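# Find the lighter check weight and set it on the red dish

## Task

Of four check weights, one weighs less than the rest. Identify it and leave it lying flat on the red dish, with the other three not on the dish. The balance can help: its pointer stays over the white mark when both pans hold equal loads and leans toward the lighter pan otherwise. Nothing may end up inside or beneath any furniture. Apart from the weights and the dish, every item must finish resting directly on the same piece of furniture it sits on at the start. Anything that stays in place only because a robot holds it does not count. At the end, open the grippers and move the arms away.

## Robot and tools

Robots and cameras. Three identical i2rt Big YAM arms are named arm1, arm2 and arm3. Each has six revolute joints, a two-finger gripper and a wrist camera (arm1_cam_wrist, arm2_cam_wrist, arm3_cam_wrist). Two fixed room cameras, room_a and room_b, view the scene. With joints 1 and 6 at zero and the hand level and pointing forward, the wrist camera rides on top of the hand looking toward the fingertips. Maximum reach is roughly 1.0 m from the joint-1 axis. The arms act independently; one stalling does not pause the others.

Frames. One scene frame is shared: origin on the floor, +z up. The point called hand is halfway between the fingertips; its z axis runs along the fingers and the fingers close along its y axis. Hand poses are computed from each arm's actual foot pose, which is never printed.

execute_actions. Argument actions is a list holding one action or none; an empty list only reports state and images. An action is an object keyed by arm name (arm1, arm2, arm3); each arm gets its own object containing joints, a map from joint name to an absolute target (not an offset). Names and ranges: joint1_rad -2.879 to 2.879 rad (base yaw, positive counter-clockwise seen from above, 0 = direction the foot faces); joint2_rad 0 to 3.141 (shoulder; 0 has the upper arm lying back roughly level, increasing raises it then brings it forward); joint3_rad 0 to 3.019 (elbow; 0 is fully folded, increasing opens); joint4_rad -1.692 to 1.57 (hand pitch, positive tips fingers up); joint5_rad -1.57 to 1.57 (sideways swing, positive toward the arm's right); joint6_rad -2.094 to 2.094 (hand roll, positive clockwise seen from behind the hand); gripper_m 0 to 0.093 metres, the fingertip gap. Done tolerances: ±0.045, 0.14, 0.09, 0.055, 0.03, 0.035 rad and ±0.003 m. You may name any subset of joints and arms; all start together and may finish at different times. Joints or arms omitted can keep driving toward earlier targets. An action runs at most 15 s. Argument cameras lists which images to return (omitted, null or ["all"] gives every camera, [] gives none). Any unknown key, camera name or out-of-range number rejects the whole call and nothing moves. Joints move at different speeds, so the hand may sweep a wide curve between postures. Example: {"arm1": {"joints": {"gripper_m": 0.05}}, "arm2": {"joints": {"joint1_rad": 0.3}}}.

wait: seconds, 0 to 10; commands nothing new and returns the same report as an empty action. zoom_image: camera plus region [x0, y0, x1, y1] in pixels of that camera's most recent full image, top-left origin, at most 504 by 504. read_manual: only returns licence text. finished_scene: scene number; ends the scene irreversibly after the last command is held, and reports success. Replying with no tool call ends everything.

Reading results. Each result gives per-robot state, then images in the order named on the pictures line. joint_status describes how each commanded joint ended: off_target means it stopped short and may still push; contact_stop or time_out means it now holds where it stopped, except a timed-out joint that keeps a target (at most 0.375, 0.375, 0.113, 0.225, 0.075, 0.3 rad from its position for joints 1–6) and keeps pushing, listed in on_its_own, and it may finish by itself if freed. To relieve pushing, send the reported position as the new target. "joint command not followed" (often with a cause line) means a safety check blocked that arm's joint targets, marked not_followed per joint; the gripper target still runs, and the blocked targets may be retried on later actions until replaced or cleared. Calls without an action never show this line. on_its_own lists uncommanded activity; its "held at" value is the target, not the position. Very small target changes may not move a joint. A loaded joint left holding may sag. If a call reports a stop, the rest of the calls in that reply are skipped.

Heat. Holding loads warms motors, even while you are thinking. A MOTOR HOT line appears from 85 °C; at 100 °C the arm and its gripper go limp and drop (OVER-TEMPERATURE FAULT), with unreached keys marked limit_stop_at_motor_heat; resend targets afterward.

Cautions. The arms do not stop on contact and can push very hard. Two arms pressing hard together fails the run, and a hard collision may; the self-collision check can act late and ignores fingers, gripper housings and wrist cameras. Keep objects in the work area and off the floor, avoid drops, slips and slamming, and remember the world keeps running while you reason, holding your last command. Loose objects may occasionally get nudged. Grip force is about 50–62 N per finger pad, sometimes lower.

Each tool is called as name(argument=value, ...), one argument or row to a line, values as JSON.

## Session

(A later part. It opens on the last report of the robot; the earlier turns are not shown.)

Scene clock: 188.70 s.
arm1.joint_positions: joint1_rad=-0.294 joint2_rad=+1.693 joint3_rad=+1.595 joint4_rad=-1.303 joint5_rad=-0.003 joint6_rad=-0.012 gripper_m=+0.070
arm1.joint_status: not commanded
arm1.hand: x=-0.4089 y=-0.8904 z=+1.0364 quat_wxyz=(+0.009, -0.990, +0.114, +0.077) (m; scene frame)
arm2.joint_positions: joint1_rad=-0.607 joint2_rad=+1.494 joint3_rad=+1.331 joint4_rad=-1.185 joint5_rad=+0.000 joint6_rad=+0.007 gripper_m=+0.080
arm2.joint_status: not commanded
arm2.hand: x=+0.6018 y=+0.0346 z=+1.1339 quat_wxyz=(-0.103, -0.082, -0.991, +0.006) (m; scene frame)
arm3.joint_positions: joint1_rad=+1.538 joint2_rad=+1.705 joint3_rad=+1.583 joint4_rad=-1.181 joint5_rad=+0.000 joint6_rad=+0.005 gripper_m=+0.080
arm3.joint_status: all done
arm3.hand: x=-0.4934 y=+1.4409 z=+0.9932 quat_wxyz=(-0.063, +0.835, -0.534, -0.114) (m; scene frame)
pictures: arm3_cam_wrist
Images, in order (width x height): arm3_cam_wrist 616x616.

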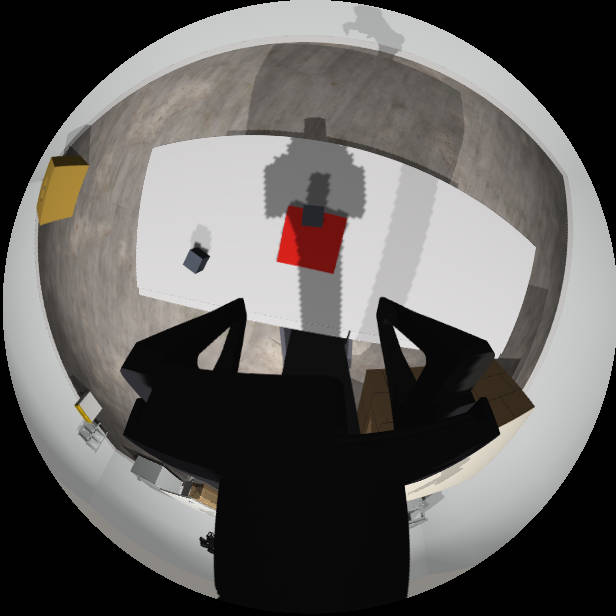

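execute_actions(
  actions=[
    {"arm3":{"joints":{"joint2_rad":2.05,"joint3_rad":1.72}}},
  ],
  cameras=[],
)

execute_actions(
  actions=[
    {"arm3":{"joints":{"joint2_rad":2.15}}},
  ],
  cameras=[],
)

execute_actions(
  actions=[
    {"arm3":{"joints":{"gripper_m":0.02}}},
  ],
  cameras=[],
)

execute_actions(
  actions=[
    {"arm3":{"joints":{"joint2_rad":2.06}}},
  ],
  cameras=[],
)

execute_actions(
  actions=[
    {"arm3":{"joints":{"joint2_rad":1.96,"joint3_rad":1.54,"joint4_rad":-1.12}}},
  ],
  cameras=["arm3_cam_wrist"],
)

Scene clock: 192.07 s.
arm1.joint_positions: joint1_rad=-0.294 joint2_rad=+1.693 joint3_rad=+1.595 joint4_rad=-1.303 joint5_rad=-0.003 joint6_rad=-0.012 gripper_m=+0.070
arm1.joint_status: not commanded
arm1.hand: x=-0.4089 y=-0.8904 z=+1.0364 quat_wxyz=(+0.009, -0.990, +0.114, +0.077) (m; scene frame)
arm2.joint_positions: joint1_rad=-0.607 joint2_rad=+1.494 joint3_rad=+1.331 joint4_rad=-1.185 joint5_rad=+0.000 joint6_rad=+0.007 gripper_m=+0.080
arm2.joint_status: not commanded
arm2.hand: x=+0.6018 y=+0.0346 z=+1.1339 quat_wxyz=(-0.103, -0.082, -0.991, +0.006) (m; scene frame)
arm3.joint_positions: joint1_rad=+1.538 joint2_rad=+2.072 joint3_rad=+1.689 joint4_rad=-1.181 joint5_rad=+0.000 joint6_rad=+0.005 gripper_m=+0.080
arm3.joint_status: all done
arm3.hand: x=-0.5104 y=+1.4711 z=+0.8215 quat_wxyz=(+0.006, +0.843, -0.538, -0.004) (m; scene frame)
pictures: none
No camera images: the call's "cameras" was empty. Leave "cameras" out to get every camera's image.

Scene clock: 193.23 s.
arm1.joint_positions: joint1_rad=-0.294 joint2_rad=+1.693 joint3_rad=+1.595 joint4_rad=-1.303 joint5_rad=-0.003 joint6_rad=-0.012 gripper_m=+0.070
arm1.joint_status: not commanded
arm1.hand: x=-0.4089 y=-0.8904 z=+1.0364 quat_wxyz=(+0.009, -0.990, +0.114, +0.077) (m; scene frame)
arm2.joint_positions: joint1_rad=-0.607 joint2_rad=+1.494 joint3_rad=+1.331 joint4_rad=-1.185 joint5_rad=+0.000 joint6_rad=+0.007 gripper_m=+0.080
arm2.joint_status: not commanded
arm2.hand: x=+0.6018 y=+0.0346 z=+1.1339 quat_wxyz=(-0.103, -0.082, -0.991, +0.006) (m; scene frame)
arm3.joint_positions: joint1_rad=+1.540 joint2_rad=+2.145 joint3_rad=+1.691 joint4_rad=-1.180 joint5_rad=+0.002 joint6_rad=+0.005 gripper_m=+0.080
arm3.joint_status: all done
arm3.hand: x=-0.5085 y=+1.4634 z=+0.7782 quat_wxyz=(+0.024, +0.843, -0.536, +0.026) (m; scene frame)
pictures: none
No camera images: the call's "cameras" was empty. Leave "cameras" out to get every camera's image.

Scene clock: 193.87 s.
arm1.joint_positions: joint1_rad=-0.294 joint2_rad=+1.693 joint3_rad=+1.595 joint4_rad=-1.303 joint5_rad=-0.003 joint6_rad=-0.012 gripper_m=+0.070
arm1.joint_status: not commanded
arm1.hand: x=-0.4089 y=-0.8904 z=+1.0364 quat_wxyz=(+0.009, -0.990, +0.114, +0.077) (m; scene frame)
arm2.joint_positions: joint1_rad=-0.607 joint2_rad=+1.494 joint3_rad=+1.331 joint4_rad=-1.185 joint5_rad=+0.000 joint6_rad=+0.007 gripper_m=+0.080
arm2.joint_status: not commanded
arm2.hand: x=+0.6018 y=+0.0346 z=+1.1339 quat_wxyz=(-0.103, -0.082, -0.991, +0.006) (m; scene frame)
arm3.joint_positions: joint1_rad=+1.540 joint2_rad=+2.145 joint3_rad=+1.691 joint4_rad=-1.180 joint5_rad=+0.002 joint6_rad=+0.005 gripper_m=+0.020
arm3.joint_status: all done
arm3.hand: x=-0.5085 y=+1.4634 z=+0.7782 quat_wxyz=(+0.024, +0.843, -0.536, +0.026) (m; scene frame)
pictures: none
No camera images: the call's "cameras" was empty. Leave "cameras" out to get every camera's image.

Scene clock: 194.83 s.
arm1.joint_positions: joint1_rad=-0.294 joint2_rad=+1.693 joint3_rad=+1.595 joint4_rad=-1.303 joint5_rad=-0.003 joint6_rad=-0.012 gripper_m=+0.070
arm1.joint_status: not commanded
arm1.hand: x=-0.4089 y=-0.8904 z=+1.0364 quat_wxyz=(+0.009, -0.990, +0.114, +0.077) (m; scene frame)
arm2.joint_positions: joint1_rad=-0.607 joint2_rad=+1.494 joint3_rad=+1.331 joint4_rad=-1.185 joint5_rad=+0.000 joint6_rad=+0.007 gripper_m=+0.080
arm2.joint_status: not commanded
arm2.hand: x=+0.6018 y=+0.0346 z=+1.1339 quat_wxyz=(-0.103, -0.082, -0.991, +0.006) (m; scene frame)
arm3.joint_positions: joint1_rad=+1.540 joint2_rad=+2.070 joint3_rad=+1.691 joint4_rad=-1.180 joint5_rad=+0.002 joint6_rad=+0.005 gripper_m=+0.020
arm3.joint_status: all done
arm3.hand: x=-0.5116 y=+1.4714 z=+0.8230 quat_wxyz=(+0.004, +0.844, -0.537, -0.006) (m; scene frame)
pictures: none
No camera images: the call's "cameras" was empty. Leave "cameras" out to get every camera's image.

Scene clock: 195.73 s.
arm1.joint_positions: joint1_rad=-0.294 joint2_rad=+1.693 joint3_rad=+1.595 joint4_rad=-1.303 joint5_rad=-0.003 joint6_rad=-0.012 gripper_m=+0.070
arm1.joint_status: not commanded
arm1.hand: x=-0.4089 y=-0.8904 z=+1.0364 quat_wxyz=(+0.009, -0.990, +0.114, +0.077) (m; scene frame)
arm2.joint_positions: joint1_rad=-0.607 joint2_rad=+1.494 joint3_rad=+1.331 joint4_rad=-1.185 joint5_rad=+0.000 joint6_rad=+0.007 gripper_m=+0.080
arm2.joint_status: not commanded
arm2.hand: x=+0.6018 y=+0.0346 z=+1.1339 quat_wxyz=(-0.103, -0.082, -0.991, +0.006) (m; scene frame)
arm3.joint_positions: joint1_rad=+1.540 joint2_rad=+1.970 joint3_rad=+1.546 joint4_rad=-1.136 joint5_rad=+0.002 joint6_rad=+0.005 gripper_m=+0.020
arm3.joint_status: all done
arm3.hand: x=-0.4952 y=+1.4372 z=+0.8299 quat_wxyz=(+0.005, +0.844, -0.537, -0.005) (m; scene frame)
pictures: arm3_cam_wrist
Images, in order (width x height): arm3_cam_wrist 616x616.

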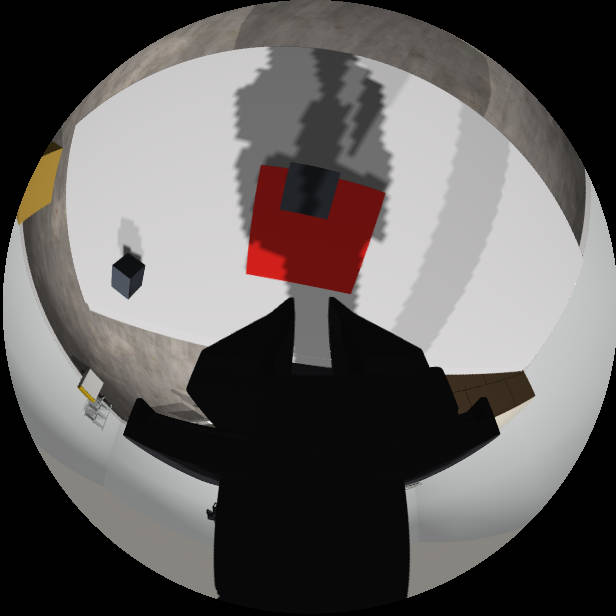

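execute_actions(
  actions=[
    {"arm3":{"joints":{"gripper_m":0.08,"joint2_rad":2.12,"joint3_rad":1.86,"joint4_rad":-1.3}}},
  ],
  cameras=["arm3_cam_wrist"],
)

Scene clock: 197.97 s.
arm1.joint_positions: joint1_rad=-0.294 joint2_rad=+1.693 joint3_rad=+1.595 joint4_rad=-1.303 joint5_rad=-0.003 joint6_rad=-0.012 gripper_m=+0.070
arm1.joint_status: not commanded
arm1.hand: x=-0.4089 y=-0.8904 z=+1.0364 quat_wxyz=(+0.009, -0.990, +0.114, +0.077) (m; scene frame)
arm2.joint_positions: joint1_rad=-0.607 joint2_rad=+1.494 joint3_rad=+1.331 joint4_rad=-1.185 joint5_rad=+0.000 joint6_rad=+0.007 gripper_m=+0.080
arm2.joint_status: not commanded
arm2.hand: x=+0.6018 y=+0.0346 z=+1.1339 quat_wxyz=(-0.103, -0.082, -0.991, +0.006) (m; scene frame)
arm3.joint_positions: joint1_rad=+1.540 joint2_rad=+2.137 joint3_rad=+1.808 joint4_rad=-1.283 joint5_rad=+0.002 joint6_rad=+0.005 gripper_m=+0.080
arm3.joint_status: all done
arm3.hand: x=-0.5173 y=+1.4835 z=+0.8245 quat_wxyz=(+0.018, +0.843, -0.537, +0.017) (m; scene frame)
pictures: arm3_cam_wrist
Images, in order (width x height): arm3_cam_wrist 616x616.

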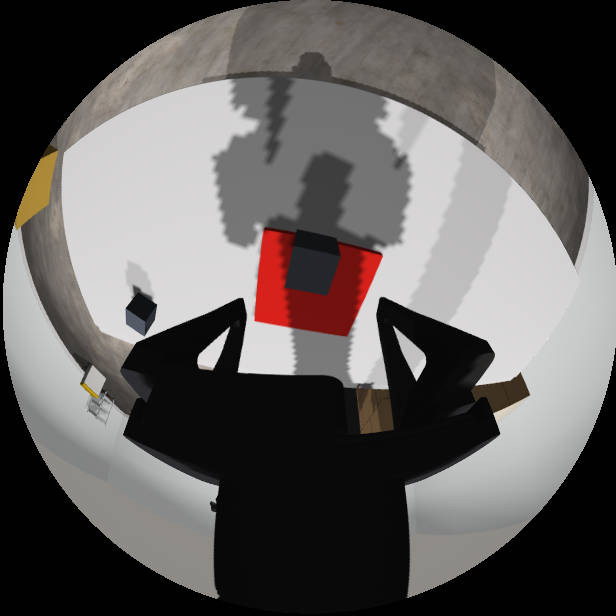

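execute_actions(
  actions=[
    {"arm3":{"joints":{"joint2_rad":2.27,"joint3_rad":1.93,"joint4_rad":-1.3,"joint6_rad":0.2}}},
  ],
  cameras=["arm3_cam_wrist"],
)

execute_actions(
  actions=[
    {"arm3":{"joints":{"gripper_m":0.02}}},
  ],
  cameras=["arm3_cam_wrist"],
)

Scene clock: 200.40 s.
arm1.joint_positions: joint1_rad=-0.294 joint2_rad=+1.693 joint3_rad=+1.595 joint4_rad=-1.303 joint5_rad=-0.003 joint6_rad=-0.012 gripper_m=+0.070
arm1.joint_status: not commanded
arm1.hand: x=-0.4089 y=-0.8904 z=+1.0364 quat_wxyz=(+0.009, -0.990, +0.114, +0.077) (m; scene frame)
arm2.joint_positions: joint1_rad=-0.607 joint2_rad=+1.494 joint3_rad=+1.331 joint4_rad=-1.185 joint5_rad=+0.000 joint6_rad=+0.007 gripper_m=+0.080
arm2.joint_status: not commanded
arm2.hand: x=+0.6018 y=+0.0346 z=+1.1339 quat_wxyz=(-0.103, -0.082, -0.991, +0.006) (m; scene frame)
arm3.joint_positions: joint1_rad=+1.543 joint2_rad=+2.262 joint3_rad=+1.899 joint4_rad=-1.289 joint5_rad=+0.002 joint6_rad=+0.191 gripper_m=+0.080
arm3.joint_status: all done
arm3.hand: x=-0.5280 y=+1.4989 z=+0.7778 quat_wxyz=(+0.026, +0.791, -0.610, +0.037) (m; scene frame)
pictures: arm3_cam_wrist
Images, in order (width x height): arm3_cam_wrist 616x616.

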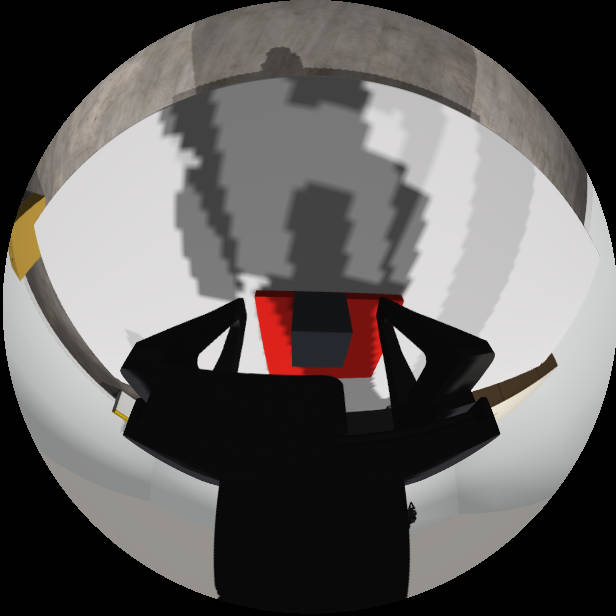

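Scene clock: 201.03 s.
arm1.joint_positions: joint1_rad=-0.294 joint2_rad=+1.693 joint3_rad=+1.595 joint4_rad=-1.303 joint5_rad=-0.003 joint6_rad=-0.012 gripper_m=+0.070
arm1.joint_status: not commanded
arm1.hand: x=-0.4089 y=-0.8904 z=+1.0364 quat_wxyz=(+0.009, -0.990, +0.114, +0.077) (m; scene frame)
arm2.joint_positions: joint1_rad=-0.607 joint2_rad=+1.494 joint3_rad=+1.331 joint4_rad=-1.185 joint5_rad=+0.000 joint6_rad=+0.007 gripper_m=+0.080
arm2.joint_status: not commanded
arm2.hand: x=+0.6018 y=+0.0346 z=+1.1339 quat_wxyz=(-0.103, -0.082, -0.991, +0.006) (m; scene frame)
arm3.joint_positions: joint1_rad=+1.543 joint2_rad=+2.262 joint3_rad=+1.899 joint4_rad=-1.289 joint5_rad=-0.001 joint6_rad=+0.192 gripper_m=+0.028
arm3.joint_status: gripper_m off_target (ended at +0.028, target +0.020)
arm3.hand: x=-0.5282 y=+1.4988 z=+0.7778 quat_wxyz=(+0.027, +0.790, -0.611, +0.036) (m; scene frame)
pictures: arm3_cam_wrist
Images, in order (width x height): arm3_cam_wrist 616x616.

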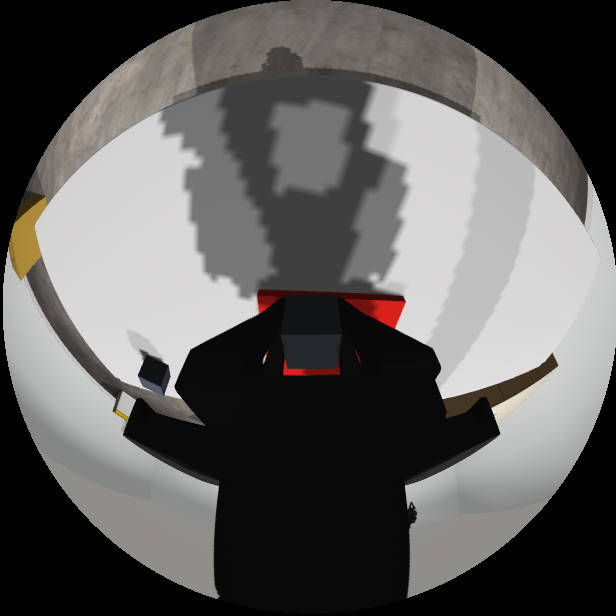

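Held. Move ~3.5 cm inward.

execute_actions(
  actions=[
    {"arm3":{"joints":{"joint2_rad":2.16}}},
  ],
  cameras=[],
)

execute_actions(
  actions=[
    {"arm3":{"joints":{"joint2_rad":2.05,"joint3_rad":1.7,"joint4_rad":-1.2}}},
  ],
  cameras=[],
)

execute_actions(
  actions=[
    {"arm3":{"joints":{"joint2_rad":2.15,"joint4_rad":-1.17}}},
  ],
  cameras=[],
)

execute_actions(
  actions=[
    {"arm3":{"joints":{"gripper_m":0.08}}},
  ],
  cameras=[],
)

execute_actions(
  actions=[
    {"arm3":{"joints":{"joint2_rad":1.7,"joint3_rad":1.6}}},
  ],
  cameras=["arm3_cam_wrist"],
)

Scene clock: 204.67 s.
arm1.joint_positions: joint1_rad=-0.294 joint2_rad=+1.693 joint3_rad=+1.595 joint4_rad=-1.303 joint5_rad=-0.003 joint6_rad=-0.012 gripper_m=+0.070
arm1.joint_status: not commanded
arm1.hand: x=-0.4089 y=-0.8904 z=+1.0364 quat_wxyz=(+0.009, -0.990, +0.114, +0.077) (m; scene frame)
arm2.joint_positions: joint1_rad=-0.607 joint2_rad=+1.494 joint3_rad=+1.331 joint4_rad=-1.185 joint5_rad=+0.000 joint6_rad=+0.007 gripper_m=+0.080
arm2.joint_status: not commanded
arm2.hand: x=+0.6018 y=+0.0346 z=+1.1339 quat_wxyz=(-0.103, -0.082, -0.991, +0.006) (m; scene frame)
arm3.joint_positions: joint1_rad=+1.543 joint2_rad=+2.178 joint3_rad=+1.899 joint4_rad=-1.289 joint5_rad=-0.001 joint6_rad=+0.192 gripper_m=+0.028
arm3.joint_status: all done
arm3.hand: x=-0.5314 y=+1.5075 z=+0.8311 quat_wxyz=(+0.008, +0.791, -0.612, -0.001) (m; scene frame)
pictures: none
No camera images: the call's "cameras" was empty. Leave "cameras" out to get every camera's image.

Scene clock: 205.77 s.
arm1.joint_positions: joint1_rad=-0.294 joint2_rad=+1.693 joint3_rad=+1.595 joint4_rad=-1.303 joint5_rad=-0.003 joint6_rad=-0.012 gripper_m=+0.070
arm1.joint_status: not commanded
arm1.hand: x=-0.4089 y=-0.8904 z=+1.0364 quat_wxyz=(+0.009, -0.990, +0.114, +0.077) (m; scene frame)
arm2.joint_positions: joint1_rad=-0.607 joint2_rad=+1.494 joint3_rad=+1.331 joint4_rad=-1.185 joint5_rad=+0.000 joint6_rad=+0.007 gripper_m=+0.080
arm2.joint_status: not commanded
arm2.hand: x=+0.6018 y=+0.0346 z=+1.1339 quat_wxyz=(-0.103, -0.082, -0.991, +0.006) (m; scene frame)
arm3.joint_positions: joint1_rad=+1.543 joint2_rad=+2.067 joint3_rad=+1.700 joint4_rad=-1.218 joint5_rad=-0.001 joint6_rad=+0.192 gripper_m=+0.028
arm3.joint_status: all done
arm3.hand: x=-0.5113 y=+1.4653 z=+0.8278 quat_wxyz=(+0.012, +0.791, -0.612, +0.006) (m; scene frame)
pictures: none
No camera images: the call's "cameras" was empty. Leave "cameras" out to get every camera's image.

Scene clock: 206.73 s.
arm1.joint_positions: joint1_rad=-0.294 joint2_rad=+1.693 joint3_rad=+1.595 joint4_rad=-1.303 joint5_rad=-0.003 joint6_rad=-0.012 gripper_m=+0.070
arm1.joint_status: not commanded
arm1.hand: x=-0.4089 y=-0.8904 z=+1.0364 quat_wxyz=(+0.009, -0.990, +0.114, +0.077) (m; scene frame)
arm2.joint_positions: joint1_rad=-0.607 joint2_rad=+1.494 joint3_rad=+1.331 joint4_rad=-1.185 joint5_rad=+0.000 joint6_rad=+0.007 gripper_m=+0.080
arm2.joint_status: not commanded
arm2.hand: x=+0.6018 y=+0.0346 z=+1.1339 quat_wxyz=(-0.103, -0.082, -0.991, +0.006) (m; scene frame)
arm3.joint_positions: joint1_rad=+1.543 joint2_rad=+2.152 joint3_rad=+1.700 joint4_rad=-1.182 joint5_rad=-0.001 joint6_rad=+0.192 gripper_m=+0.028
arm3.joint_status: all done
arm3.hand: x=-0.5118 y=+1.4645 z=+0.7774 quat_wxyz=(+0.023, +0.791, -0.611, +0.028) (m; scene frame)
pictures: none
No camera images: the call's "cameras" was empty. Leave "cameras" out to get every camera's image.

Scene clock: 207.37 s.
arm1.joint_positions: joint1_rad=-0.294 joint2_rad=+1.693 joint3_rad=+1.595 joint4_rad=-1.303 joint5_rad=-0.003 joint6_rad=-0.012 gripper_m=+0.070
arm1.joint_status: not commanded
arm1.hand: x=-0.4089 y=-0.8904 z=+1.0364 quat_wxyz=(+0.009, -0.990, +0.114, +0.077) (m; scene frame)
arm2.joint_positions: joint1_rad=-0.607 joint2_rad=+1.494 joint3_rad=+1.331 joint4_rad=-1.185 joint5_rad=+0.000 joint6_rad=+0.007 gripper_m=+0.080
arm2.joint_status: not commanded
arm2.hand: x=+0.6018 y=+0.0346 z=+1.1339 quat_wxyz=(-0.103, -0.082, -0.991, +0.006) (m; scene frame)
arm3.joint_positions: joint1_rad=+1.543 joint2_rad=+2.152 joint3_rad=+1.700 joint4_rad=-1.182 joint5_rad=-0.001 joint6_rad=+0.192 gripper_m=+0.080
arm3.joint_status: all done
arm3.hand: x=-0.5118 y=+1.4645 z=+0.7774 quat_wxyz=(+0.023, +0.790, -0.611, +0.028) (m; scene frame)
pictures: none
No camera images: the call's "cameras" was empty. Leave "cameras" out to get every camera's image.

Scene clock: 209.03 s.
arm1.joint_positions: joint1_rad=-0.294 joint2_rad=+1.693 joint3_rad=+1.595 joint4_rad=-1.303 joint5_rad=-0.003 joint6_rad=-0.012 gripper_m=+0.070
arm1.joint_status: not commanded
arm1.hand: x=-0.4089 y=-0.8904 z=+1.0364 quat_wxyz=(+0.009, -0.990, +0.114, +0.077) (m; scene frame)
arm2.joint_positions: joint1_rad=-0.607 joint2_rad=+1.494 joint3_rad=+1.331 joint4_rad=-1.185 joint5_rad=+0.000 joint6_rad=+0.007 gripper_m=+0.080
arm2.joint_status: not commanded
arm2.hand: x=+0.6018 y=+0.0346 z=+1.1339 quat_wxyz=(-0.103, -0.082, -0.991, +0.006) (m; scene frame)
arm3.joint_positions: joint1_rad=+1.543 joint2_rad=+1.705 joint3_rad=+1.584 joint4_rad=-1.180 joint5_rad=-0.001 joint6_rad=+0.192 gripper_m=+0.080
arm3.joint_status: all done
arm3.hand: x=-0.4965 y=+1.4400 z=+0.9937 quat_wxyz=(-0.052, +0.783, -0.607, -0.120) (m; scene frame)
pictures: arm3_cam_wrist
Images, in order (width x height): arm3_cam_wrist 616x616.

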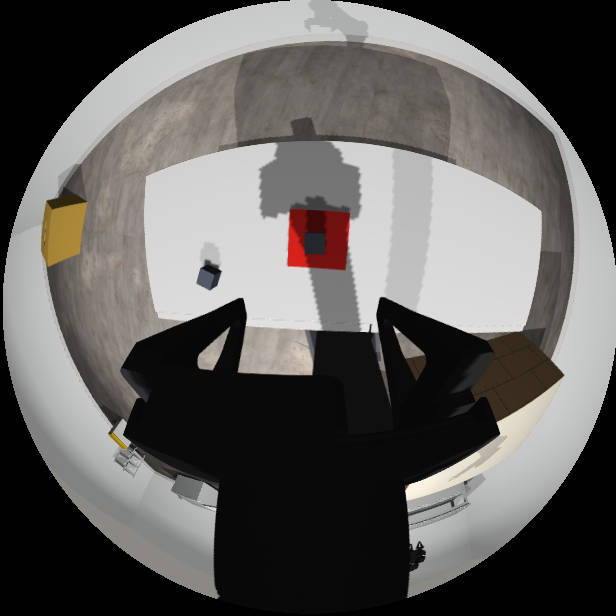

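finished_scene(
  scene=2,
)

The scene is finished: the task was done.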